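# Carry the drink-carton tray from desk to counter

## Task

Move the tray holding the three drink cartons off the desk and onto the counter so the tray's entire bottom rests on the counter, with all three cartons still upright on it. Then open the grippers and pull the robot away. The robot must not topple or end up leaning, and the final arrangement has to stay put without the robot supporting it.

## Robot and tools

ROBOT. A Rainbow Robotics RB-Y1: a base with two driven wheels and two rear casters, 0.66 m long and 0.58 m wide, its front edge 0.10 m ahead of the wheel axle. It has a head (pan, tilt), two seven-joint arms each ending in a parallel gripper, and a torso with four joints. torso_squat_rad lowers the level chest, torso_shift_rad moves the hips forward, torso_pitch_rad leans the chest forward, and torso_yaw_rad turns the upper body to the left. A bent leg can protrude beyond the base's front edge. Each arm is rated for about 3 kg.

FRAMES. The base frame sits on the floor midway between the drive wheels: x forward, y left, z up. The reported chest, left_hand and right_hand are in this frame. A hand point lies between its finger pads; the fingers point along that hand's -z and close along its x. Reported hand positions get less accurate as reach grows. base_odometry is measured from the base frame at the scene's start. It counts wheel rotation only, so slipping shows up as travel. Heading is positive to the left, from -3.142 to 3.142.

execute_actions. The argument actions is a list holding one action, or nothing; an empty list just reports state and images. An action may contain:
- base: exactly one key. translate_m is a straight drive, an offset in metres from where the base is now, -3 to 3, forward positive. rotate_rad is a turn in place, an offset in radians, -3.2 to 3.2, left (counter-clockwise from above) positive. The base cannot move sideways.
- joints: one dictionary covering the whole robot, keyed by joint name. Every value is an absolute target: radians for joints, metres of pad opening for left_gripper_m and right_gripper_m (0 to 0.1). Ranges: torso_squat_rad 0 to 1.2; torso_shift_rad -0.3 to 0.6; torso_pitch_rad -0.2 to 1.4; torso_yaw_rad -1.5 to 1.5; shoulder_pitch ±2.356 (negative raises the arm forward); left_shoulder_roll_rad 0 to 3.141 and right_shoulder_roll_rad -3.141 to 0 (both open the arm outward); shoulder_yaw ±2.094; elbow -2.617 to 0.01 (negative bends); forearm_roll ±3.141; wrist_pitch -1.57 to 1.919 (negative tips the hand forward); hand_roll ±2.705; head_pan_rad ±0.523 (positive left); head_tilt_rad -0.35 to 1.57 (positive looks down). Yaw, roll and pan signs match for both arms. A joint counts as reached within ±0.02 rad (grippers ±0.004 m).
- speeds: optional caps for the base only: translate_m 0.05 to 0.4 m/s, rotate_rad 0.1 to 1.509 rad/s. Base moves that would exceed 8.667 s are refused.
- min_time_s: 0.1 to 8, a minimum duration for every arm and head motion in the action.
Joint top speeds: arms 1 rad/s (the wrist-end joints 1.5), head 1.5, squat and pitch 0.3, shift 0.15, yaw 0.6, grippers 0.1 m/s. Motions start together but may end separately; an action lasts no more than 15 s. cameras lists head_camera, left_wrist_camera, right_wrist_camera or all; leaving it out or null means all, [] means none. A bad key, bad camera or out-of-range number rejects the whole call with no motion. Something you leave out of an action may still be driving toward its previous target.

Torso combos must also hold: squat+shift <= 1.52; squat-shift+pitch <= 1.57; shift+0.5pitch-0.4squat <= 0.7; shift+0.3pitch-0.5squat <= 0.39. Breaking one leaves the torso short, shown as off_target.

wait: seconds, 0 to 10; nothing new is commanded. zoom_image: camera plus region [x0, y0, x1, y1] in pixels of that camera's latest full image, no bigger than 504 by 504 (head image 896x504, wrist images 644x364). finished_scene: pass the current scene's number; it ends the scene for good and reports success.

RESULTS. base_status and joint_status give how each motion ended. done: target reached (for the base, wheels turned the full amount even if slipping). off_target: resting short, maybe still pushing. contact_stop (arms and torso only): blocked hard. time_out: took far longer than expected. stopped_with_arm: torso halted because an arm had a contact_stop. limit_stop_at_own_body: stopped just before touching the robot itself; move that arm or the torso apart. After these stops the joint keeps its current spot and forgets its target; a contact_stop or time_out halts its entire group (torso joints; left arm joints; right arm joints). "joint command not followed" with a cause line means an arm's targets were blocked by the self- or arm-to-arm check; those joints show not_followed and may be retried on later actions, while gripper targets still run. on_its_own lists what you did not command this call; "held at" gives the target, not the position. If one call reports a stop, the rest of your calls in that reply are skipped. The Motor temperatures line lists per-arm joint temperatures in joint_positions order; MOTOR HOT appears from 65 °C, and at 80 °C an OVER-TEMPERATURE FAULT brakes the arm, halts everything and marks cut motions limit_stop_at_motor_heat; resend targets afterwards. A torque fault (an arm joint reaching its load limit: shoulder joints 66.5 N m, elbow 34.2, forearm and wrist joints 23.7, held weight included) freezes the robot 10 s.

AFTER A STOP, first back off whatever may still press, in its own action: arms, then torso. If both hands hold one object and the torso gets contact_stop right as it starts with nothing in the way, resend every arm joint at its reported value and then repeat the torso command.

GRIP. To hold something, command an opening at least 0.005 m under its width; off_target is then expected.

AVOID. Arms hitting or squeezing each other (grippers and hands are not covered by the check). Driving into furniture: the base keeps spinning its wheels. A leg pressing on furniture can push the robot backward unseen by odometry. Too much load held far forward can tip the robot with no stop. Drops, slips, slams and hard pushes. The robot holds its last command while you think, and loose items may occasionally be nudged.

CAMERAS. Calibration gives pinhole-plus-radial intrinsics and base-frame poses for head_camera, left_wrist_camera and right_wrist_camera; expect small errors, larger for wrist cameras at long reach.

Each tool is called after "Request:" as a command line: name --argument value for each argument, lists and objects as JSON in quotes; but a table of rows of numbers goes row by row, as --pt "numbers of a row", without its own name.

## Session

Request:
execute_actions --actions '[]'

Scene clock: 0.00 s.
Motor temperatures (°C, as the motors report them): left_arm=[38 37 37 36 39 41 40] | right_arm=[39 32 37 34 38 43 40]
base_odometry: x=+0.000 y=+0.000 heading=+0.000 (m, m, rad; odometry frame)
base_status: not commanded
joint_positions: torso_squat_rad=+0.350 torso_shift_rad=+0.000 torso_pitch_rad=+0.000 torso_yaw_rad=+0.000 left_shoulder_pitch_rad=-0.010 left_shoulder_roll_rad=+0.036 left_shoulder_yaw_rad=-0.010 left_elbow_rad=-0.115 left_forearm_roll_rad=+0.006 left_wrist_pitch_rad=+0.004 left_hand_roll_rad=+0.001 left_gripper_m=+0.099 right_shoulder_pitch_rad=+0.016 right_shoulder_roll_rad=-0.010 right_shoulder_yaw_rad=-0.050 right_elbow_rad=-0.183 right_forearm_roll_rad=+0.026 right_wrist_pitch_rad=-0.021 right_hand_roll_rad=+0.042 right_gripper_m=+0.099 head_pan_rad=+0.000 head_tilt_rad=+0.400
joint_status: not commanded
chest: x=-0.2280 y=-0.0007 z=+1.2474 quat_wxyz=(+1.000, +0.001, +0.000, +0.000) (m; base frame)
left_hand: x=-0.1658 y=+0.2468 z=+0.5657 quat_wxyz=(+0.998, +0.018, -0.060, -0.004) (m; base frame)
right_hand: x=-0.1460 y=-0.2329 z=+0.5668 quat_wxyz=(+0.996, -0.011, -0.094, +0.007) (m; base frame)
pictures: head_camera, left_wrist_camera, right_wrist_camera
camera_calibration (this result's frames):
head_camera: T_world_to_cam=[[-0.0151252, -0.999854, -0.0079445, 0.0125549], [-0.364034, 0.0129067, -0.931296, 1.32762], [0.931263, -0.011194, -0.364176, 0.661496], [0, 0, 0, 1]] pos_world=[-0.132538, 0.00282264, 1.47741]
left_wrist_camera: T_world_to_cam=[[0.988144, 0.0127525, 0.152998, 0.0708214], [-0.0806301, -0.804946, 0.587845, -0.117495], [0.130652, -0.593212, -0.794374, 0.700879], [0, 0, 0, 1]] pos_world=[-0.171026, 0.32029, 0.614994]
right_wrist_camera: T_world_to_cam=[[-0.974612, -0.0347402, -0.221187, -0.0227443], [-0.160836, 0.795893, 0.583683, -0.133407], [0.155764, 0.604439, -0.781275, 0.686241], [0, 0, 0, 1]] pos_world=[-0.150515, -0.309403, 0.60898]
Images, in order (width x height): head_camera 896x504, left_wrist_camera 644x364, right_wrist_camera 644x364.

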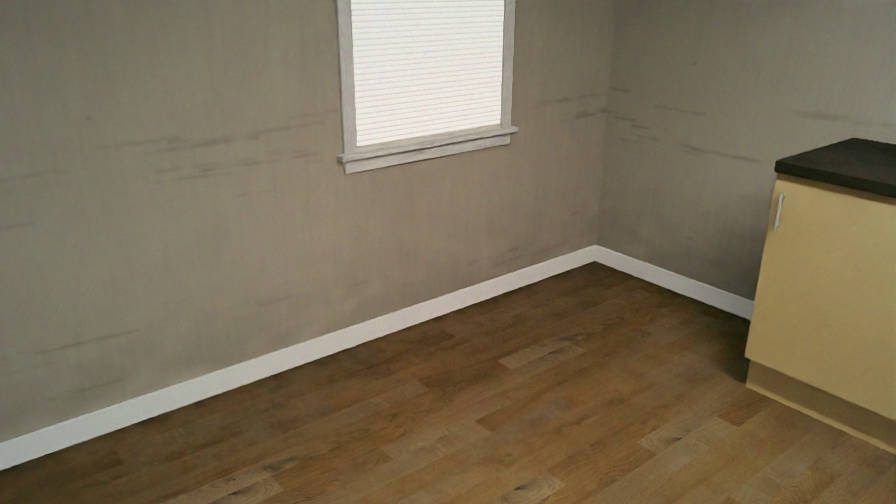

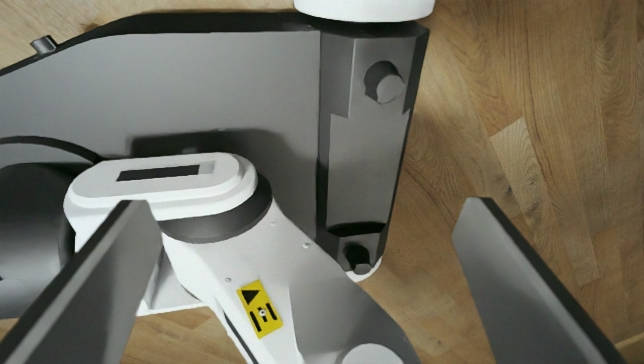

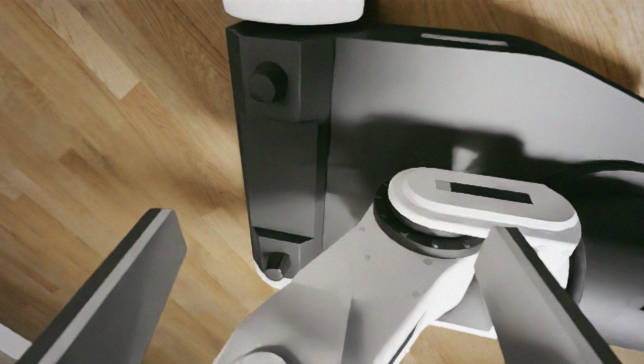

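Similar layout. Look at the counter, then the desk.

Request:
execute_actions --actions '[{"base":{"rotate_rad":-1.0}}]' --cameras '["head_camera"]'

Request:
execute_actions --actions '[{"base":{"rotate_rad":-2.2}}]' --cameras '["head_camera"]'

Scene clock: 4.03 s.
Motor temperatures (°C, as the motors report them): left_arm=[38 37 37 36 39 41 40] | right_arm=[39 32 37 34 38 43 40]
base_odometry: x=+0.000 y=+0.000 heading=-0.999 (m, m, rad; odometry frame)
base_status: done
joint_positions: torso_squat_rad=+0.350 torso_shift_rad=+0.000 torso_pitch_rad=+0.000 torso_yaw_rad=+0.000 left_shoulder_pitch_rad=-0.010 left_shoulder_roll_rad=+0.036 left_shoulder_yaw_rad=-0.010 left_elbow_rad=-0.115 left_forearm_roll_rad=+0.006 left_wrist_pitch_rad=+0.004 left_hand_roll_rad=+0.001 left_gripper_m=+0.099 right_shoulder_pitch_rad=+0.016 right_shoulder_roll_rad=-0.010 right_shoulder_yaw_rad=-0.050 right_elbow_rad=-0.183 right_forearm_roll_rad=+0.026 right_wrist_pitch_rad=-0.021 right_hand_roll_rad=+0.042 right_gripper_m=+0.099 head_pan_rad=+0.000 head_tilt_rad=+0.400
joint_status: not commanded
chest: x=-0.2280 y=-0.0007 z=+1.2474 quat_wxyz=(+1.000, +0.001, +0.000, +0.000) (m; base frame)
left_hand: x=-0.1658 y=+0.2468 z=+0.5657 quat_wxyz=(+0.998, +0.018, -0.060, -0.004) (m; base frame)
right_hand: x=-0.1460 y=-0.2329 z=+0.5668 quat_wxyz=(+0.996, -0.011, -0.094, +0.007) (m; base frame)
pictures: head_camera
camera_calibration (this result's frames):
head_camera: T_world_to_cam=[[-0.0151251, -0.999854, -0.00795334, 0.012567], [-0.364034, 0.0129148, -0.931296, 1.32762], [0.931263, -0.0111906, -0.364177, 0.661497], [0, 0, 0, 1]] pos_world=[-0.132537, 0.00282176, 1.47741]
Images, in order (width x height): head_camera 896x504.

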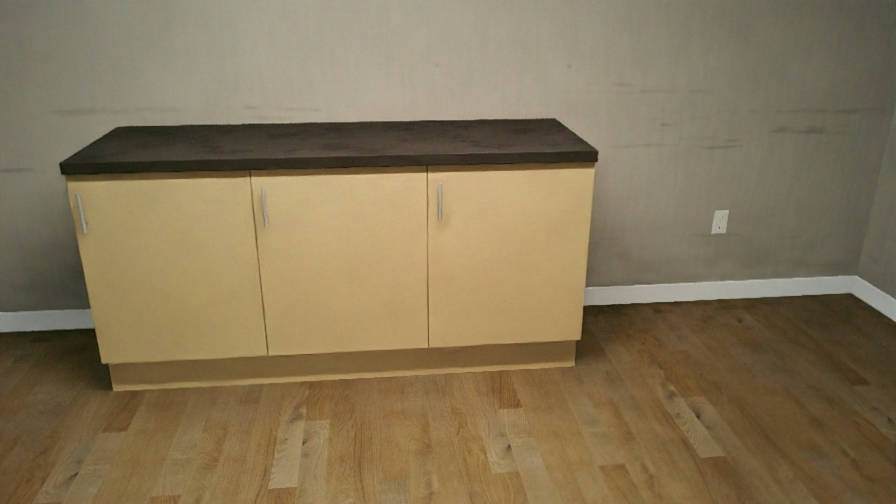

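Scene clock: 8.70 s.
Motor temperatures (°C, as the motors report them): left_arm=[38 37 37 36 39 41 40] | right_arm=[39 32 37 34 38 43 40]
base_odometry: x=+0.000 y=+0.000 heading=+3.085 (m, m, rad; odometry frame)
base_status: done
joint_positions: torso_squat_rad=+0.350 torso_shift_rad=+0.000 torso_pitch_rad=+0.000 torso_yaw_rad=+0.000 left_shoulder_pitch_rad=-0.010 left_shoulder_roll_rad=+0.036 left_shoulder_yaw_rad=-0.010 left_elbow_rad=-0.115 left_forearm_roll_rad=+0.006 left_wrist_pitch_rad=+0.004 left_hand_roll_rad=+0.001 left_gripper_m=+0.099 right_shoulder_pitch_rad=+0.016 right_shoulder_roll_rad=-0.010 right_shoulder_yaw_rad=-0.050 right_elbow_rad=-0.183 right_forearm_roll_rad=+0.026 right_wrist_pitch_rad=-0.021 right_hand_roll_rad=+0.042 right_gripper_m=+0.099 head_pan_rad=+0.000 head_tilt_rad=+0.400
joint_status: not commanded
chest: x=-0.2281 y=-0.0007 z=+1.2474 quat_wxyz=(+1.000, +0.001, +0.000, +0.000) (m; base frame)
left_hand: x=-0.1658 y=+0.2468 z=+0.5657 quat_wxyz=(+0.998, +0.018, -0.060, -0.004) (m; base frame)
right_hand: x=-0.1460 y=-0.2329 z=+0.5668 quat_wxyz=(+0.996, -0.011, -0.094, +0.007) (m; base frame)
pictures: head_camera
camera_calibration (this result's frames):
head_camera: T_world_to_cam=[[-0.0151249, -0.999854, -0.00797394, 0.0125816], [-0.363997, 0.0129335, -0.93131, 1.32763], [0.931277, -0.0111834, -0.36414, 0.661489], [0, 0, 0, 1]] pos_world=[-0.132585, 0.00280651, 1.47741]
Images, in order (width x height): head_camera 896x504.

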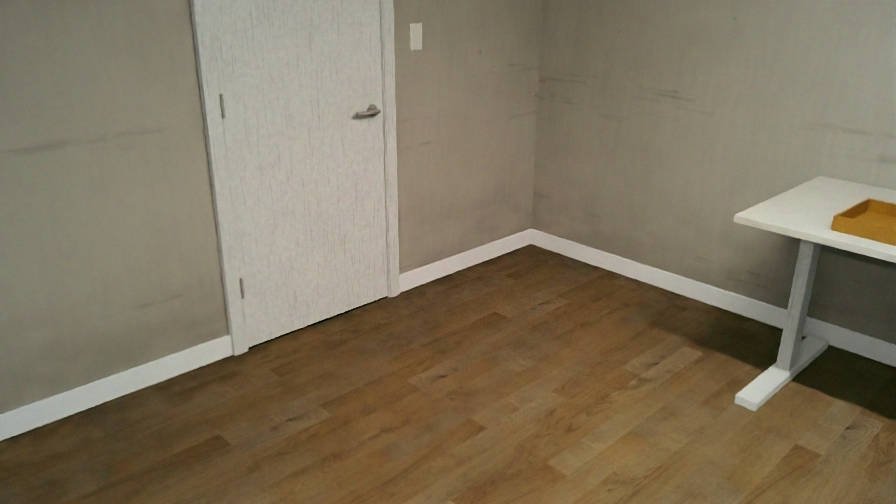

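Request:
execute_actions --actions '[{"base":{"rotate_rad":-0.55}}]' --cameras '["head_camera"]'

Scene clock: 12.67 s.
Motor temperatures (°C, as the motors report them): left_arm=[38 37 37 36 39 41 40] | right_arm=[39 32 37 34 38 43 40]
base_odometry: x=+0.000 y=+0.000 heading=+2.536 (m, m, rad; odometry frame)
base_status: done
joint_positions: torso_squat_rad=+0.350 torso_shift_rad=+0.000 torso_pitch_rad=+0.000 torso_yaw_rad=+0.000 left_shoulder_pitch_rad=-0.010 left_shoulder_roll_rad=+0.036 left_shoulder_yaw_rad=-0.010 left_elbow_rad=-0.115 left_forearm_roll_rad=+0.006 left_wrist_pitch_rad=+0.004 left_hand_roll_rad=+0.001 left_gripper_m=+0.099 right_shoulder_pitch_rad=+0.016 right_shoulder_roll_rad=-0.010 right_shoulder_yaw_rad=-0.050 right_elbow_rad=-0.183 right_forearm_roll_rad=+0.026 right_wrist_pitch_rad=-0.021 right_hand_roll_rad=+0.042 right_gripper_m=+0.099 head_pan_rad=+0.000 head_tilt_rad=+0.400
joint_status: not commanded
chest: x=-0.2281 y=-0.0007 z=+1.2474 quat_wxyz=(+1.000, +0.001, +0.000, +0.000) (m; base frame)
left_hand: x=-0.1658 y=+0.2468 z=+0.5657 quat_wxyz=(+0.998, +0.018, -0.060, -0.004) (m; base frame)
right_hand: x=-0.1460 y=-0.2329 z=+0.5668 quat_wxyz=(+0.996, -0.011, -0.094, +0.007) (m; base frame)
pictures: head_camera
camera_calibration (this result's frames):
head_camera: T_world_to_cam=[[-0.0151246, -0.999854, -0.00798864, 0.0125922], [-0.364003, 0.0129472, -0.931308, 1.32763], [0.931275, -0.0111778, -0.364146, 0.661491], [0, 0, 0, 1]] pos_world=[-0.132577, 0.00279525, 1.47741]
Images, in order (width x height): head_camera 896x504.

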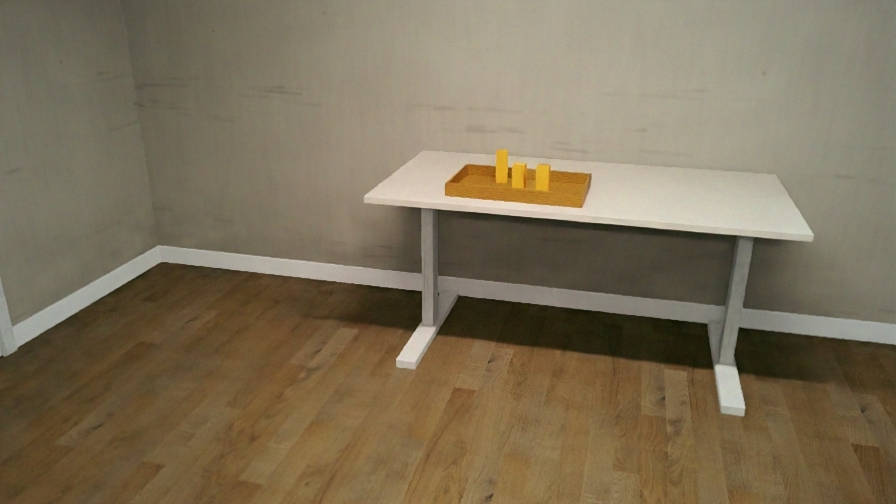

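Request:
execute_actions --actions '[{"base":{"translate_m":1.43},"joints":{"torso_pitch_rad":0.35,"torso_shift_rad":0.1,"torso_squat_rad":0.2,"left_shoulder_pitch_rad":-0.5,"right_shoulder_pitch_rad":-0.5,"left_elbow_rad":-1.6,"right_elbow_rad":-1.6,"left_wrist_pitch_rad":0.9,"right_wrist_pitch_rad":0.9,"left_hand_roll_rad":1.57,"right_hand_roll_rad":-1.57,"left_shoulder_roll_rad":0.07,"right_shoulder_roll_rad":-0.07,"left_shoulder_yaw_rad":0.17,"right_shoulder_yaw_rad":-0.17,"left_forearm_roll_rad":0,"right_forearm_roll_rad":0,"head_tilt_rad":0.4}}]' --cameras '[]'

Request:
execute_actions --actions '[{"base":{"rotate_rad":-0.29}}]' --cameras '["head_camera"]'

Scene clock: 20.40 s.
Motor temperatures (°C, as the motors report them): left_arm=[38 37 37 36 39 41 40] | right_arm=[39 32 37 34 38 43 40]
base_odometry: x=-1.175 y=+0.816 heading=+2.535 (m, m, rad; odometry frame)
base_status: done
joint_positions: torso_squat_rad=+0.200 torso_shift_rad=+0.100 torso_pitch_rad=+0.350 torso_yaw_rad=+0.000 left_shoulder_pitch_rad=-0.500 left_shoulder_roll_rad=+0.070 left_shoulder_yaw_rad=+0.170 left_elbow_rad=-1.600 left_forearm_roll_rad=+0.000 left_wrist_pitch_rad=+0.900 left_hand_roll_rad=+1.570 left_gripper_m=+0.099 right_shoulder_pitch_rad=-0.500 right_shoulder_roll_rad=-0.070 right_shoulder_yaw_rad=-0.170 right_elbow_rad=-1.600 right_forearm_roll_rad=+0.000 right_wrist_pitch_rad=+0.900 right_hand_roll_rad=-1.570 right_gripper_m=+0.099 head_pan_rad=+0.000 head_tilt_rad=+0.400
joint_status: all done
chest: x=-0.0534 y=-0.0008 z=+1.2538 quat_wxyz=(+0.985, +0.001, +0.174, +0.000) (m; base frame)
left_hand: x=+0.4682 y=+0.2357 z=+0.9140 quat_wxyz=(+0.649, -0.274, -0.296, +0.645) (m; base frame)
right_hand: x=+0.4680 y=-0.2366 z=+0.9133 quat_wxyz=(+0.649, +0.275, -0.295, -0.646) (m; base frame)
pictures: none
No camera images: the call's "cameras" was empty. Leave "cameras" out to get every camera's image.

Scene clock: 22.23 s.
Motor temperatures (°C, as the motors report them): left_arm=[38 37 37 36 39 41 40] | right_arm=[39 32 37 34 38 43 40]
base_odometry: x=-1.175 y=+0.815 heading=+2.246 (m, m, rad; odometry frame)
base_status: done
joint_positions: torso_squat_rad=+0.200 torso_shift_rad=+0.100 torso_pitch_rad=+0.350 torso_yaw_rad=+0.000 left_shoulder_pitch_rad=-0.500 left_shoulder_roll_rad=+0.070 left_shoulder_yaw_rad=+0.170 left_elbow_rad=-1.600 left_forearm_roll_rad=+0.000 left_wrist_pitch_rad=+0.900 left_hand_roll_rad=+1.570 left_gripper_m=+0.099 right_shoulder_pitch_rad=-0.500 right_shoulder_roll_rad=-0.070 right_shoulder_yaw_rad=-0.170 right_elbow_rad=-1.600 right_forearm_roll_rad=+0.000 right_wrist_pitch_rad=+0.900 right_hand_roll_rad=-1.570 right_gripper_m=+0.099 head_pan_rad=+0.000 head_tilt_rad=+0.400
joint_status: not commanded
chest: x=-0.0534 y=-0.0008 z=+1.2538 quat_wxyz=(+0.985, +0.001, +0.174, +0.000) (m; base frame)
left_hand: x=+0.4682 y=+0.2357 z=+0.9140 quat_wxyz=(+0.649, -0.274, -0.296, +0.645) (m; base frame)
right_hand: x=+0.4680 y=-0.2366 z=+0.9133 quat_wxyz=(+0.649, +0.275, -0.295, -0.646) (m; base frame)
pictures: head_camera
camera_calibration (this result's frames):
head_camera: T_world_to_cam=[[-0.0167416, -0.999857, -0.00240023, 0.00816214], [-0.661305, 0.0128733, -0.750006, 1.15397], [0.74993, -0.010969, -0.661426, 0.864229], [0, 0, 0, 1]] pos_world=[0.115155, 0.00278522, 1.43713]
Images, in order (width x height): head_camera 896x504.

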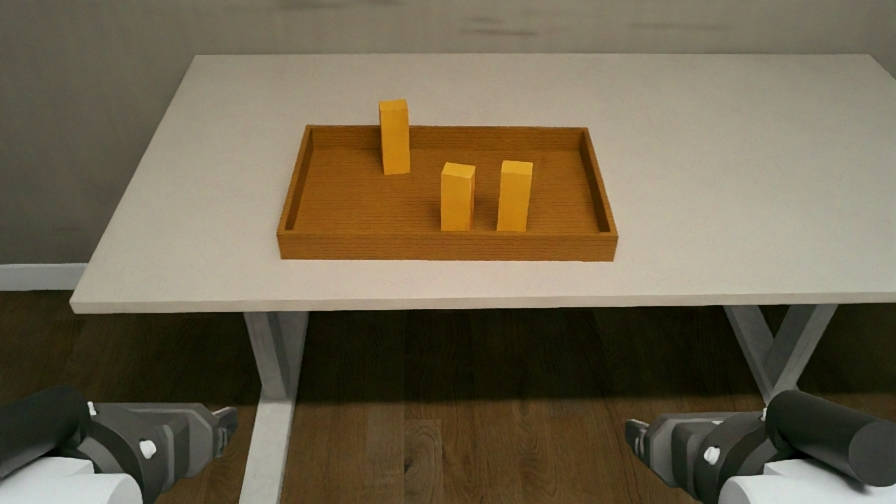

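Request:
execute_actions --actions '[{"base":{"translate_m":0.59},"joints":{"head_tilt_rad":0.6}}]' --cameras '["head_camera"]'

Request:
execute_actions --actions '[{"joints":{"torso_squat_rad":0.55}}]'

Scene clock: 26.80 s.
Motor temperatures (°C, as the motors report them): left_arm=[38 37 37 36 39 41 40] | right_arm=[39 32 37 34 38 43 40]
base_odometry: x=-1.543 y=+1.276 heading=+2.245 (m, m, rad; odometry frame)
base_status: done
joint_positions: torso_squat_rad=+0.200 torso_shift_rad=+0.100 torso_pitch_rad=+0.350 torso_yaw_rad=+0.000 left_shoulder_pitch_rad=-0.500 left_shoulder_roll_rad=+0.070 left_shoulder_yaw_rad=+0.170 left_elbow_rad=-1.600 left_forearm_roll_rad=+0.000 left_wrist_pitch_rad=+0.900 left_hand_roll_rad=+1.570 left_gripper_m=+0.099 right_shoulder_pitch_rad=-0.500 right_shoulder_roll_rad=-0.070 right_shoulder_yaw_rad=-0.170 right_elbow_rad=-1.600 right_forearm_roll_rad=+0.000 right_wrist_pitch_rad=+0.900 right_hand_roll_rad=-1.570 right_gripper_m=+0.099 head_pan_rad=+0.000 head_tilt_rad=+0.600
joint_status: all done
chest: x=-0.0534 y=-0.0008 z=+1.2538 quat_wxyz=(+0.985, +0.001, +0.174, +0.000) (m; base frame)
left_hand: x=+0.4682 y=+0.2357 z=+0.9140 quat_wxyz=(+0.649, -0.274, -0.296, +0.645) (m; base frame)
right_hand: x=+0.4680 y=-0.2366 z=+0.9132 quat_wxyz=(+0.649, +0.274, -0.295, -0.646) (m; base frame)
pictures: head_camera
camera_calibration (this result's frames):
head_camera: T_world_to_cam=[[-0.0166269, -0.999861, 0.00101278, 0.00326362], [-0.79715, 0.0126445, -0.603649, 0.94896], [0.603552, -0.0108441, -0.79725, 1.06426], [0, 0, 0, 1]] pos_world=[0.114182, 0.002805, 1.42132]
Images, in order (width x height): head_camera 896x504.

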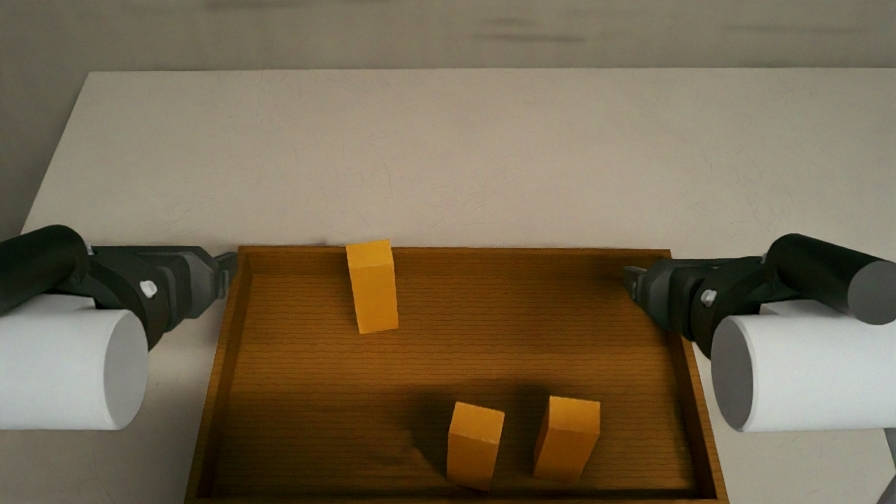

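Scene clock: 28.80 s.
Motor temperatures (°C, as the motors report them): left_arm=[38 37 37 36 39 41 40] | right_arm=[39 32 37 34 38 43 40]
base_odometry: x=-1.543 y=+1.276 heading=+2.245 (m, m, rad; odometry frame)
base_status: not commanded
joint_positions: torso_squat_rad=+0.550 torso_shift_rad=+0.100 torso_pitch_rad=+0.350 torso_yaw_rad=+0.000 left_shoulder_pitch_rad=-0.500 left_shoulder_roll_rad=+0.070 left_shoulder_yaw_rad=+0.170 left_elbow_rad=-1.600 left_forearm_roll_rad=+0.000 left_wrist_pitch_rad=+0.900 left_hand_roll_rad=+1.570 left_gripper_m=+0.099 right_shoulder_pitch_rad=-0.500 right_shoulder_roll_rad=-0.070 right_shoulder_yaw_rad=-0.170 right_elbow_rad=-1.600 right_forearm_roll_rad=+0.000 right_wrist_pitch_rad=+0.900 right_hand_roll_rad=-1.570 right_gripper_m=+0.099 head_pan_rad=+0.000 head_tilt_rad=+0.600
joint_status: all done
chest: x=-0.0624 y=-0.0007 z=+1.1650 quat_wxyz=(+0.985, +0.001, +0.174, +0.000) (m; base frame)
left_hand: x=+0.4592 y=+0.2358 z=+0.8253 quat_wxyz=(+0.649, -0.274, -0.296, +0.645) (m; base frame)
right_hand: x=+0.4591 y=-0.2366 z=+0.8245 quat_wxyz=(+0.648, +0.275, -0.295, -0.646) (m; base frame)
pictures: head_camera, left_wrist_camera, right_wrist_camera
camera_calibration (this result's frames):
head_camera: T_world_to_cam=[[-0.0166272, -0.999861, 0.0010093, 0.00326293], [-0.797026, 0.0126447, -0.603813, 0.888366], [0.603716, -0.0108442, -0.797125, 0.99878], [0, 0, 0, 1]] pos_world=[0.105125, 0.00286035, 1.33256]
left_wrist_camera: T_world_to_cam=[[-0.0488267, 0.99822, 0.0342589, -0.244498], [0.0704995, -0.0307699, 0.997037, -0.818242], [0.996316, 0.0510973, -0.0688716, -0.329318], [0, 0, 0, 1]] pos_world=[0.373853, 0.235713, 0.801513]
right_wrist_camera: T_world_to_cam=[[0.0217287, 0.997568, -0.0662221, 0.282905], [0.0736914, 0.0644595, 0.995196, -0.80363], [0.997044, -0.0265043, -0.0721115, -0.324628], [0, 0, 0, 1]] pos_world=[0.376742, -0.239019, 0.795095]
Images, in order (width x height): head_camera 896x504, left_wrist_camera 644x364, right_wrist_camera 644x364.

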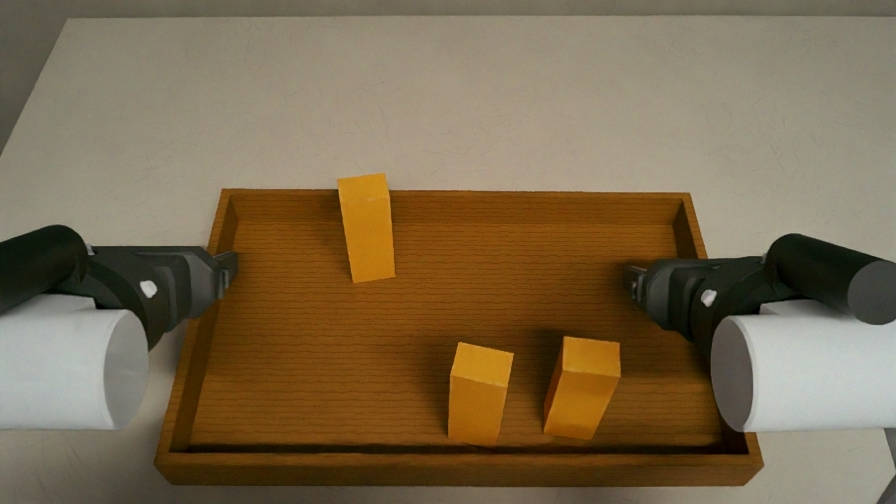

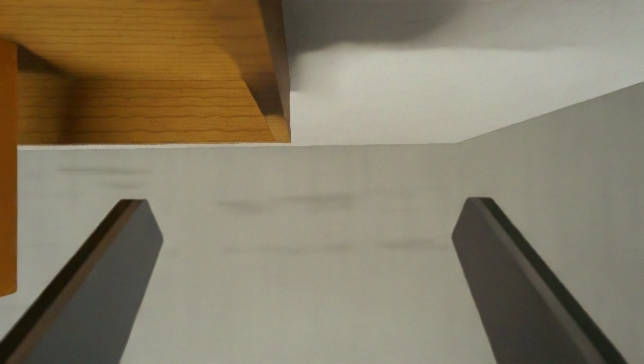

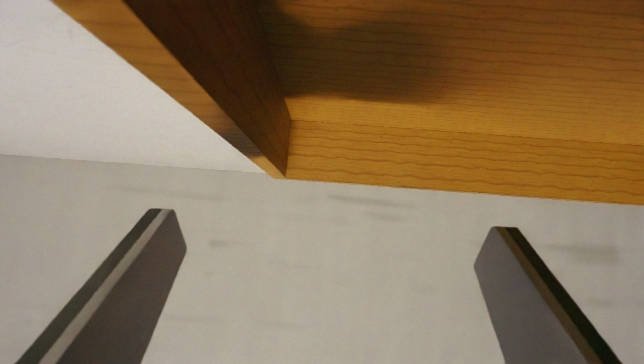

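Request:
execute_actions --actions '[{"base":{"translate_m":0.07},"joints":{"left_wrist_pitch_rad":1.3,"right_wrist_pitch_rad":1.3,"right_shoulder_roll_rad":-0.1,"left_shoulder_roll_rad":0.05,"head_tilt_rad":0.7},"min_time_s":1.5}]'

Scene clock: 31.57 s.
Motor temperatures (°C, as the motors report them): left_arm=[38 37 37 36 39 41 40] | right_arm=[39 32 37 34 38 43 40]
base_odometry: x=-1.587 y=+1.331 heading=+2.245 (m, m, rad; odometry frame)
base_status: done
joint_positions: torso_squat_rad=+0.550 torso_shift_rad=+0.100 torso_pitch_rad=+0.350 torso_yaw_rad=+0.000 left_shoulder_pitch_rad=-0.500 left_shoulder_roll_rad=+0.050 left_shoulder_yaw_rad=+0.170 left_elbow_rad=-1.600 left_forearm_roll_rad=+0.000 left_wrist_pitch_rad=+1.300 left_hand_roll_rad=+1.570 left_gripper_m=+0.099 right_shoulder_pitch_rad=-0.500 right_shoulder_roll_rad=-0.100 right_shoulder_yaw_rad=-0.170 right_elbow_rad=-1.600 right_forearm_roll_rad=+0.000 right_wrist_pitch_rad=+1.300 right_hand_roll_rad=-1.570 right_gripper_m=+0.099 head_pan_rad=+0.000 head_tilt_rad=+0.700
joint_status: all done
chest: x=-0.0622 y=-0.0007 z=+1.1649 quat_wxyz=(+0.985, +0.001, +0.174, +0.000) (m; base frame)
left_hand: x=+0.3838 y=+0.2269 z=+0.7696 quat_wxyz=(+0.690, -0.145, -0.154, +0.692) (m; base frame)
right_hand: x=+0.3872 y=-0.2526 z=+0.7732 quat_wxyz=(+0.690, +0.132, -0.173, -0.690) (m; base frame)
pictures: head_camera, left_wrist_camera, right_wrist_camera
camera_calibration (this result's frames):
head_camera: T_world_to_cam=[[-0.0163148, -0.999863, 0.00269469, 0.000991164], [-0.853472, 0.012522, -0.520988, 0.778616], [0.520883, -0.0107996, -0.85356, 1.07675], [0, 0, 0, 1]] pos_world=[0.103682, 0.0028697, 1.32472]
left_wrist_camera: T_world_to_cam=[[-0.041368, 0.998668, 0.0308387, -0.237712], [0.456429, -0.00856763, 0.889718, -0.828207], [0.888798, 0.0508816, -0.455467, 0.0813113], [0, 0, 0, 1]] pos_world=[0.295915, 0.226162, 0.781237]
right_wrist_camera: T_world_to_cam=[[0.00963933, 0.995212, -0.0972631, 0.325149], [0.452136, 0.0824189, 0.888133, -0.805459], [0.891897, -0.0525371, -0.449177, 0.0685258], [0, 0, 0, 1]] pos_world=[0.299925, -0.253607, 0.77776]
Images, in order (width x height): head_camera 896x504, left_wrist_camera 644x364, right_wrist_camera 644x364.

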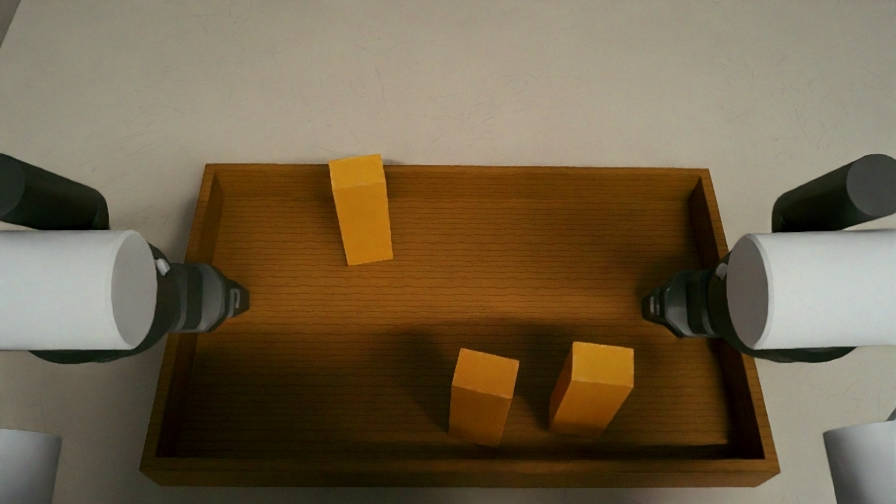

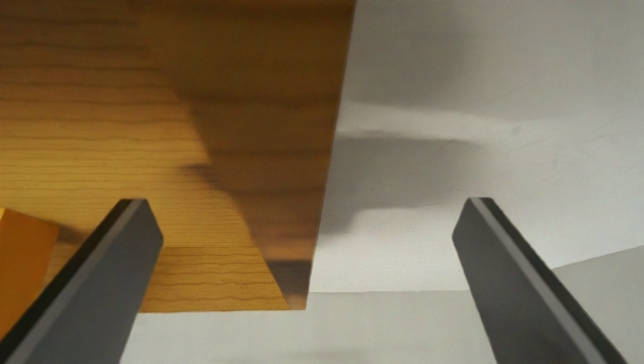

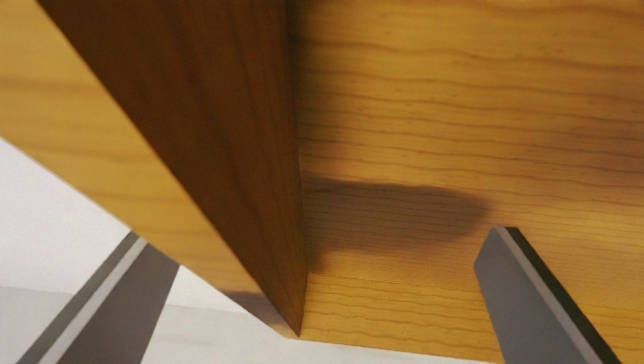

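Request:
execute_actions --actions '[{"joints":{"torso_squat_rad":0.59,"right_shoulder_roll_rad":-0.14}}]' --cameras '[]'

Request:
execute_actions --actions '[{"joints":{"left_gripper_m":0,"right_gripper_m":0}}]' --cameras '[]'

Request:
execute_actions --actions '[{"joints":{"torso_squat_rad":0.4}}]' --cameras '["head_camera"]'

Scene clock: 33.93 s.
Motor temperatures (°C, as the motors report them): left_arm=[38 37 37 36 39 41 40] | right_arm=[39 32 37 34 38 43 40]
base_odometry: x=-1.587 y=+1.331 heading=+2.245 (m, m, rad; odometry frame)
base_status: not commanded
joint_positions: torso_squat_rad=+0.590 torso_shift_rad=+0.100 torso_pitch_rad=+0.349 torso_yaw_rad=+0.000 left_shoulder_pitch_rad=-0.500 left_shoulder_roll_rad=+0.050 left_shoulder_yaw_rad=+0.170 left_elbow_rad=-1.600 left_forearm_roll_rad=+0.000 left_wrist_pitch_rad=+1.300 left_hand_roll_rad=+1.570 left_gripper_m=+0.099 right_shoulder_pitch_rad=-0.500 right_shoulder_roll_rad=-0.140 right_shoulder_yaw_rad=-0.170 right_elbow_rad=-1.601 right_forearm_roll_rad=+0.000 right_wrist_pitch_rad=+1.300 right_hand_roll_rad=-1.570 right_gripper_m=+0.099 head_pan_rad=+0.000 head_tilt_rad=+0.700
joint_status: all done
chest: x=-0.0641 y=-0.0007 z=+1.1500 quat_wxyz=(+0.985, +0.001, +0.174, +0.000) (m; base frame)
left_hand: x=+0.3821 y=+0.2268 z=+0.7549 quat_wxyz=(+0.690, -0.146, -0.154, +0.692) (m; base frame)
right_hand: x=+0.3889 y=-0.2729 z=+0.7635 quat_wxyz=(+0.690, +0.121, -0.190, -0.688) (m; base frame)
pictures: none
No camera images: the call's "cameras" was empty. Leave "cameras" out to get every camera's image.

Scene clock: 35.40 s.
Motor temperatures (°C, as the motors report them): left_arm=[38 37 37 36 39 41 40] | right_arm=[39 32 37 34 38 43 40]
base_odometry: x=-1.587 y=+1.331 heading=+2.245 (m, m, rad; odometry frame)
base_status: not commanded
joint_positions: torso_squat_rad=+0.590 torso_shift_rad=+0.100 torso_pitch_rad=+0.350 torso_yaw_rad=+0.000 left_shoulder_pitch_rad=-0.501 left_shoulder_roll_rad=+0.047 left_shoulder_yaw_rad=+0.168 left_elbow_rad=-1.600 left_forearm_roll_rad=+0.001 left_wrist_pitch_rad=+1.300 left_hand_roll_rad=+1.570 left_gripper_m=+0.009 right_shoulder_pitch_rad=-0.501 right_shoulder_roll_rad=-0.137 right_shoulder_yaw_rad=-0.168 right_elbow_rad=-1.600 right_forearm_roll_rad=-0.002 right_wrist_pitch_rad=+1.300 right_hand_roll_rad=-1.570 right_gripper_m=+0.011 head_pan_rad=+0.000 head_tilt_rad=+0.700
joint_status: left_gripper_m off_target (ended at +0.009, target +0.000); right_gripper_m off_target (ended at +0.011, target +0.000)
chest: x=-0.0640 y=-0.0007 z=+1.1500 quat_wxyz=(+0.985, +0.001, +0.174, +0.000) (m; base frame)
left_hand: x=+0.3822 y=+0.2243 z=+0.7548 quat_wxyz=(+0.691, -0.147, -0.152, +0.692) (m; base frame)
right_hand: x=+0.3888 y=-0.2708 z=+0.7629 quat_wxyz=(+0.691, +0.122, -0.188, -0.687) (m; base frame)
pictures: none
No camera images: the call's "cameras" was empty. Leave "cameras" out to get every camera's image.

Scene clock: 36.83 s.
Motor temperatures (°C, as the motors report them): left_arm=[38 37 37 36 39 41 40] | right_arm=[39 32 37 34 38 43 40]
base_odometry: x=-1.587 y=+1.331 heading=+2.245 (m, m, rad; odometry frame)
base_status: not commanded
joint_positions: torso_squat_rad=+0.400 torso_shift_rad=+0.100 torso_pitch_rad=+0.351 torso_yaw_rad=+0.000 left_shoulder_pitch_rad=-0.500 left_shoulder_roll_rad=+0.047 left_shoulder_yaw_rad=+0.168 left_elbow_rad=-1.599 left_forearm_roll_rad=+0.001 left_wrist_pitch_rad=+1.300 left_hand_roll_rad=+1.570 left_gripper_m=+0.009 right_shoulder_pitch_rad=-0.501 right_shoulder_roll_rad=-0.137 right_shoulder_yaw_rad=-0.168 right_elbow_rad=-1.600 right_forearm_roll_rad=-0.002 right_wrist_pitch_rad=+1.300 right_hand_roll_rad=-1.570 right_gripper_m=+0.011 head_pan_rad=+0.000 head_tilt_rad=+0.700
joint_status: all done
chest: x=-0.0572 y=-0.0007 z=+1.2126 quat_wxyz=(+0.985, +0.001, +0.174, +0.000) (m; base frame)
left_hand: x=+0.3882 y=+0.2244 z=+0.8165 quat_wxyz=(+0.691, -0.146, -0.152, +0.692) (m; base frame)
right_hand: x=+0.3951 y=-0.2707 z=+0.8249 quat_wxyz=(+0.691, +0.121, -0.187, -0.687) (m; base frame)
pictures: head_camera
camera_calibration (this result's frames):
head_camera: T_world_to_cam=[[-0.0163004, -0.999863, 0.00275961, 0.000868286], [-0.853773, 0.0124822, -0.520496, 0.80713], [0.52039, -0.0108404, -0.85386, 1.11514], [0, 0, 0, 1]] pos_world=[0.10881, 0.002882, 1.37228]
Images, in order (width x height): head_camera 896x504.

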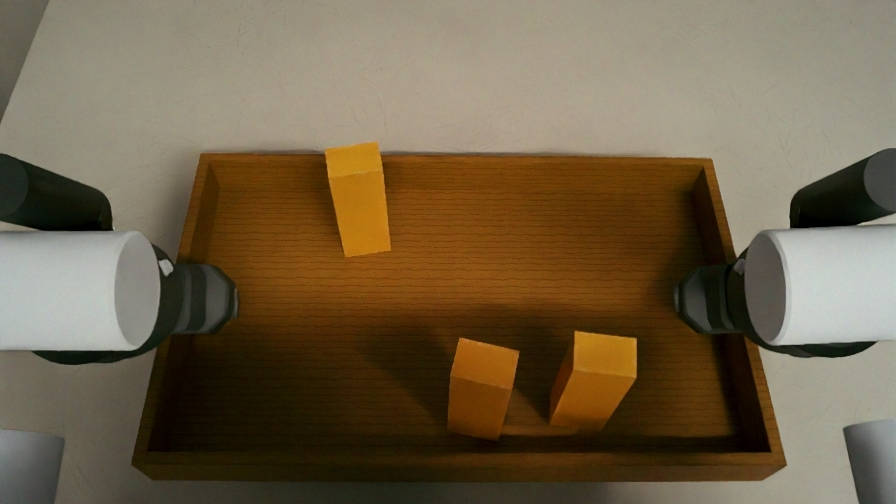

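Request:
execute_actions --actions '[{"base":{"translate_m":-0.6},"joints":{"torso_squat_rad":0.1},"speeds":{"translate_m":0.25}}]' --cameras '[]'

Request:
execute_actions --actions '[{"joints":{"torso_pitch_rad":0.25,"torso_shift_rad":0.15,"left_wrist_pitch_rad":1.4,"right_wrist_pitch_rad":1.4},"min_time_s":0.5}]' --cameras '[]'

Request:
execute_actions --actions '[{"joints":{"torso_pitch_rad":0.15,"torso_shift_rad":0.2,"left_wrist_pitch_rad":1.5,"right_wrist_pitch_rad":1.5},"min_time_s":0.5}]' --cameras '[]'

Request:
execute_actions --actions '[{"joints":{"torso_pitch_rad":0.05,"torso_shift_rad":0.25,"left_wrist_pitch_rad":1.6,"right_wrist_pitch_rad":1.6},"min_time_s":0.5}]' --cameras '["head_camera"]'

Request:
execute_actions --actions '[{"base":{"rotate_rad":-2.933},"speeds":{"rotate_rad":0.55},"joints":{"head_tilt_rad":0.45}}]' --cameras '[]'

Request:
execute_actions --actions '[{"base":{"translate_m":2.77}}]' --cameras '[]'

Request:
execute_actions --actions '[{"base":{"rotate_rad":-0.257},"speeds":{"rotate_rad":0.4}}]' --cameras '["head_camera"]'

Scene clock: 43.83 s.
Motor temperatures (°C, as the motors report them): left_arm=[38 37 37 36 39 41 40] | right_arm=[39 32 37 34 38 43 40]
base_odometry: x=-1.213 y=+0.862 heading=+2.244 (m, m, rad; odometry frame)
base_status: done
joint_positions: torso_squat_rad=+0.100 torso_shift_rad=+0.100 torso_pitch_rad=+0.351 torso_yaw_rad=+0.000 left_shoulder_pitch_rad=-0.500 left_shoulder_roll_rad=+0.047 left_shoulder_yaw_rad=+0.168 left_elbow_rad=-1.599 left_forearm_roll_rad=+0.001 left_wrist_pitch_rad=+1.300 left_hand_roll_rad=+1.570 left_gripper_m=+0.009 right_shoulder_pitch_rad=-0.501 right_shoulder_roll_rad=-0.137 right_shoulder_yaw_rad=-0.168 right_elbow_rad=-1.600 right_forearm_roll_rad=-0.002 right_wrist_pitch_rad=+1.300 right_hand_roll_rad=-1.570 right_gripper_m=+0.011 head_pan_rad=+0.000 head_tilt_rad=+0.700
joint_status: all done
chest: x=-0.0521 y=-0.0007 z=+1.2641 quat_wxyz=(+0.985, +0.001, +0.174, +0.000) (m; base frame)
left_hand: x=+0.3932 y=+0.2244 z=+0.8679 quat_wxyz=(+0.691, -0.146, -0.151, +0.692) (m; base frame)
right_hand: x=+0.4002 y=-0.2707 z=+0.8764 quat_wxyz=(+0.691, +0.121, -0.187, -0.687) (m; base frame)
pictures: none
No camera images: the call's "cameras" was empty. Leave "cameras" out to get every camera's image.

Scene clock: 44.93 s.
Motor temperatures (°C, as the motors report them): left_arm=[38 37 37 36 39 41 40] | right_arm=[39 32 37 34 38 43 40]
base_odometry: x=-1.213 y=+0.862 heading=+2.244 (m, m, rad; odometry frame)
base_status: not commanded
joint_positions: torso_squat_rad=+0.100 torso_shift_rad=+0.150 torso_pitch_rad=+0.251 torso_yaw_rad=+0.000 left_shoulder_pitch_rad=-0.500 left_shoulder_roll_rad=+0.047 left_shoulder_yaw_rad=+0.168 left_elbow_rad=-1.599 left_forearm_roll_rad=+0.001 left_wrist_pitch_rad=+1.400 left_hand_roll_rad=+1.570 left_gripper_m=+0.009 right_shoulder_pitch_rad=-0.501 right_shoulder_roll_rad=-0.137 right_shoulder_yaw_rad=-0.168 right_elbow_rad=-1.600 right_forearm_roll_rad=-0.002 right_wrist_pitch_rad=+1.400 right_hand_roll_rad=-1.570 right_gripper_m=+0.011 head_pan_rad=+0.000 head_tilt_rad=+0.700
joint_status: all done
chest: x=-0.0471 y=-0.0007 z=+1.2689 quat_wxyz=(+0.992, +0.001, +0.125, +0.000) (m; base frame)
left_hand: x=+0.4151 y=+0.2241 z=+0.9087 quat_wxyz=(+0.690, -0.146, -0.151, +0.692) (m; base frame)
right_hand: x=+0.4212 y=-0.2709 z=+0.9174 quat_wxyz=(+0.688, +0.121, -0.187, -0.691) (m; base frame)
pictures: none
No camera images: the call's "cameras" was empty. Leave "cameras" out to get every camera's image.

Scene clock: 46.03 s.
Motor temperatures (°C, as the motors report them): left_arm=[38 37 37 36 39 41 40] | right_arm=[39 32 37 34 38 43 40]
base_odometry: x=-1.213 y=+0.862 heading=+2.244 (m, m, rad; odometry frame)
base_status: not commanded
joint_positions: torso_squat_rad=+0.100 torso_shift_rad=+0.200 torso_pitch_rad=+0.151 torso_yaw_rad=+0.000 left_shoulder_pitch_rad=-0.500 left_shoulder_roll_rad=+0.047 left_shoulder_yaw_rad=+0.168 left_elbow_rad=-1.599 left_forearm_roll_rad=+0.001 left_wrist_pitch_rad=+1.500 left_hand_roll_rad=+1.570 left_gripper_m=+0.009 right_shoulder_pitch_rad=-0.501 right_shoulder_roll_rad=-0.137 right_shoulder_yaw_rad=-0.168 right_elbow_rad=-1.600 right_forearm_roll_rad=-0.002 right_wrist_pitch_rad=+1.500 right_hand_roll_rad=-1.570 right_gripper_m=+0.011 head_pan_rad=+0.000 head_tilt_rad=+0.700
joint_status: all done
chest: x=-0.0431 y=-0.0007 z=+1.2690 quat_wxyz=(+0.997, +0.001, +0.075, +0.000) (m; base frame)
left_hand: x=+0.4322 y=+0.2238 z=+0.9462 quat_wxyz=(+0.690, -0.147, -0.151, +0.692) (m; base frame)
right_hand: x=+0.4375 y=-0.2710 z=+0.9551 quat_wxyz=(+0.685, +0.122, -0.186, -0.694) (m; base frame)
pictures: none
No camera images: the call's "cameras" was empty. Leave "cameras" out to get every camera's image.

Scene clock: 47.13 s.
Motor temperatures (°C, as the motors report them): left_arm=[38 37 37 36 39 41 40] | right_arm=[39 32 37 34 38 43 40]
base_odometry: x=-1.213 y=+0.862 heading=+2.244 (m, m, rad; odometry frame)
base_status: not commanded
joint_positions: torso_squat_rad=+0.100 torso_shift_rad=+0.250 torso_pitch_rad=+0.051 torso_yaw_rad=+0.000 left_shoulder_pitch_rad=-0.500 left_shoulder_roll_rad=+0.046 left_shoulder_yaw_rad=+0.168 left_elbow_rad=-1.599 left_forearm_roll_rad=+0.001 left_wrist_pitch_rad=+1.600 left_hand_roll_rad=+1.570 left_gripper_m=+0.009 right_shoulder_pitch_rad=-0.500 right_shoulder_roll_rad=-0.136 right_shoulder_yaw_rad=-0.168 right_elbow_rad=-1.600 right_forearm_roll_rad=-0.002 right_wrist_pitch_rad=+1.600 right_hand_roll_rad=-1.570 right_gripper_m=+0.011 head_pan_rad=+0.000 head_tilt_rad=+0.700
joint_status: all done
chest: x=-0.0399 y=-0.0007 z=+1.2644 quat_wxyz=(+1.000, +0.001, +0.025, +0.000) (m; base frame)
left_hand: x=+0.4448 y=+0.2236 z=+0.9801 quat_wxyz=(+0.690, -0.147, -0.151, +0.692) (m; base frame)
right_hand: x=+0.4492 y=-0.2710 z=+0.9891 quat_wxyz=(+0.682, +0.122, -0.186, -0.697) (m; base frame)
pictures: head_camera
camera_calibration (this result's frames):
head_camera: T_world_to_cam=[[-0.0165657, -0.99986, -0.00220909, 0.00724676], [-0.661754, 0.0126202, -0.749615, 1.14614], [0.749538, -0.010956, -0.66187, 0.916777], [0, 0, 0, 1]] pos_world=[0.0714229, 0.00282553, 1.46597]
Images, in order (width x height): head_camera 896x504.

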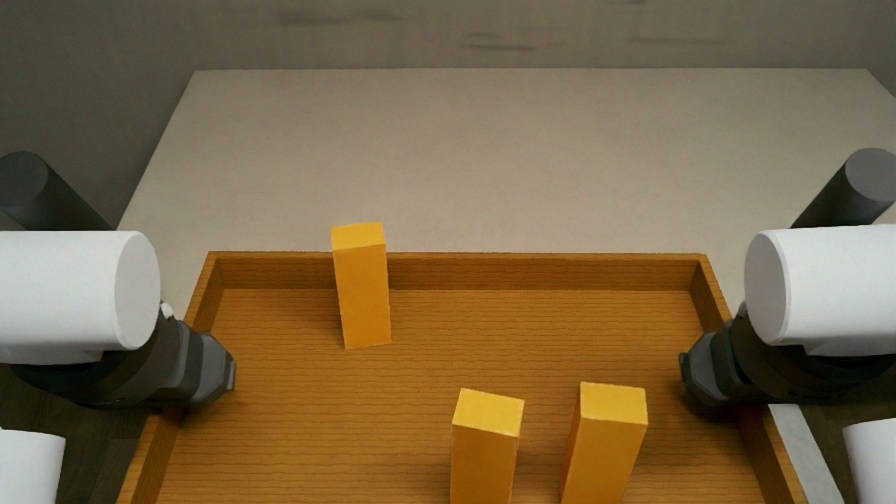

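Scene clock: 53.93 s.
Motor temperatures (°C, as the motors report them): left_arm=[38 37 37 36 40 41 40] | right_arm=[39 32 37 34 38 43 40]
base_odometry: x=-1.213 y=+0.862 heading=-0.688 (m, m, rad; odometry frame)
base_status: done
joint_positions: torso_squat_rad=+0.100 torso_shift_rad=+0.250 torso_pitch_rad=+0.051 torso_yaw_rad=+0.000 left_shoulder_pitch_rad=-0.500 left_shoulder_roll_rad=+0.046 left_shoulder_yaw_rad=+0.168 left_elbow_rad=-1.599 left_forearm_roll_rad=+0.001 left_wrist_pitch_rad=+1.600 left_hand_roll_rad=+1.570 left_gripper_m=+0.009 right_shoulder_pitch_rad=-0.500 right_shoulder_roll_rad=-0.136 right_shoulder_yaw_rad=-0.168 right_elbow_rad=-1.600 right_forearm_roll_rad=-0.002 right_wrist_pitch_rad=+1.600 right_hand_roll_rad=-1.570 right_gripper_m=+0.011 head_pan_rad=+0.000 head_tilt_rad=+0.450
joint_status: all done
chest: x=-0.0399 y=-0.0007 z=+1.2644 quat_wxyz=(+1.000, +0.001, +0.025, +0.000) (m; base frame)
left_hand: x=+0.4447 y=+0.2236 z=+0.9801 quat_wxyz=(+0.690, -0.147, -0.151, +0.692) (m; base frame)
right_hand: x=+0.4492 y=-0.2710 z=+0.9891 quat_wxyz=(+0.682, +0.122, -0.186, -0.697) (m; base frame)
pictures: none
No camera images: the call's "cameras" was empty. Leave "cameras" out to get every camera's image.

Scene clock: 62.43 s.
Motor temperatures (°C, as the motors report them): left_arm=[38 37 37 36 40 41 40] | right_arm=[39 32 37 34 39 43 40]
base_odometry: x=+0.927 y=-0.898 heading=-0.688 (m, m, rad; odometry frame)
base_status: done
joint_positions: torso_squat_rad=+0.100 torso_shift_rad=+0.250 torso_pitch_rad=+0.051 torso_yaw_rad=+0.000 left_shoulder_pitch_rad=-0.500 left_shoulder_roll_rad=+0.046 left_shoulder_yaw_rad=+0.168 left_elbow_rad=-1.599 left_forearm_roll_rad=+0.001 left_wrist_pitch_rad=+1.600 left_hand_roll_rad=+1.570 left_gripper_m=+0.009 right_shoulder_pitch_rad=-0.500 right_shoulder_roll_rad=-0.136 right_shoulder_yaw_rad=-0.168 right_elbow_rad=-1.600 right_forearm_roll_rad=-0.002 right_wrist_pitch_rad=+1.600 right_hand_roll_rad=-1.570 right_gripper_m=+0.011 head_pan_rad=+0.000 head_tilt_rad=+0.450
joint_status: not commanded
chest: x=-0.0398 y=-0.0007 z=+1.2643 quat_wxyz=(+1.000, +0.001, +0.025, +0.000) (m; base frame)
left_hand: x=+0.4449 y=+0.2236 z=+0.9800 quat_wxyz=(+0.690, -0.147, -0.151, +0.692) (m; base frame)
right_hand: x=+0.4493 y=-0.2710 z=+0.9890 quat_wxyz=(+0.682, +0.122, -0.185, -0.697) (m; base frame)
pictures: none
No camera images: the call's "cameras" was empty. Leave "cameras" out to get every camera's image.

Scene clock: 64.23 s.
Motor temperatures (°C, as the motors report them): left_arm=[38 37 37 36 40 41 40] | right_arm=[39 32 37 34 39 43 40]
base_odometry: x=+0.927 y=-0.898 heading=-0.945 (m, m, rad; odometry frame)
base_status: done
joint_positions: torso_squat_rad=+0.100 torso_shift_rad=+0.250 torso_pitch_rad=+0.051 torso_yaw_rad=+0.000 left_shoulder_pitch_rad=-0.500 left_shoulder_roll_rad=+0.046 left_shoulder_yaw_rad=+0.168 left_elbow_rad=-1.599 left_forearm_roll_rad=+0.001 left_wrist_pitch_rad=+1.600 left_hand_roll_rad=+1.570 left_gripper_m=+0.009 right_shoulder_pitch_rad=-0.500 right_shoulder_roll_rad=-0.136 right_shoulder_yaw_rad=-0.168 right_elbow_rad=-1.600 right_forearm_roll_rad=-0.002 right_wrist_pitch_rad=+1.600 right_hand_roll_rad=-1.570 right_gripper_m=+0.011 head_pan_rad=+0.000 head_tilt_rad=+0.450
joint_status: not commanded
chest: x=-0.0398 y=-0.0007 z=+1.2643 quat_wxyz=(+1.000, +0.001, +0.025, +0.000) (m; base frame)
left_hand: x=+0.4448 y=+0.2236 z=+0.9800 quat_wxyz=(+0.690, -0.147, -0.151, +0.692) (m; base frame)
right_hand: x=+0.4493 y=-0.2710 z=+0.9890 quat_wxyz=(+0.682, +0.122, -0.185, -0.697) (m; base frame)
pictures: head_camera
camera_calibration (this result's frames):
head_camera: T_world_to_cam=[[-0.0157538, -0.999855, -0.00639475, 0.0133789], [-0.455794, 0.0128736, -0.889992, 1.35317], [0.889946, -0.011106, -0.455931, 0.616464], [0, 0, 0, 1]] pos_world=[0.0683558, 0.00280331, 1.48546]
Images, in order (width x height): head_camera 896x504.

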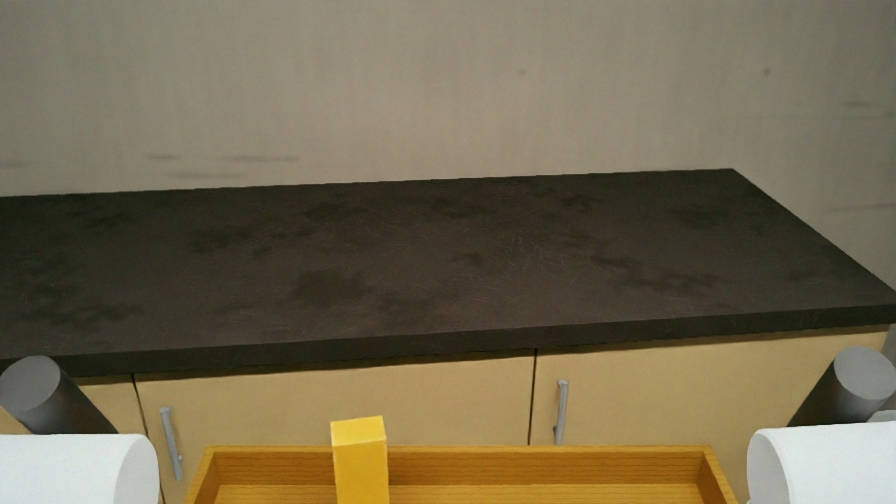

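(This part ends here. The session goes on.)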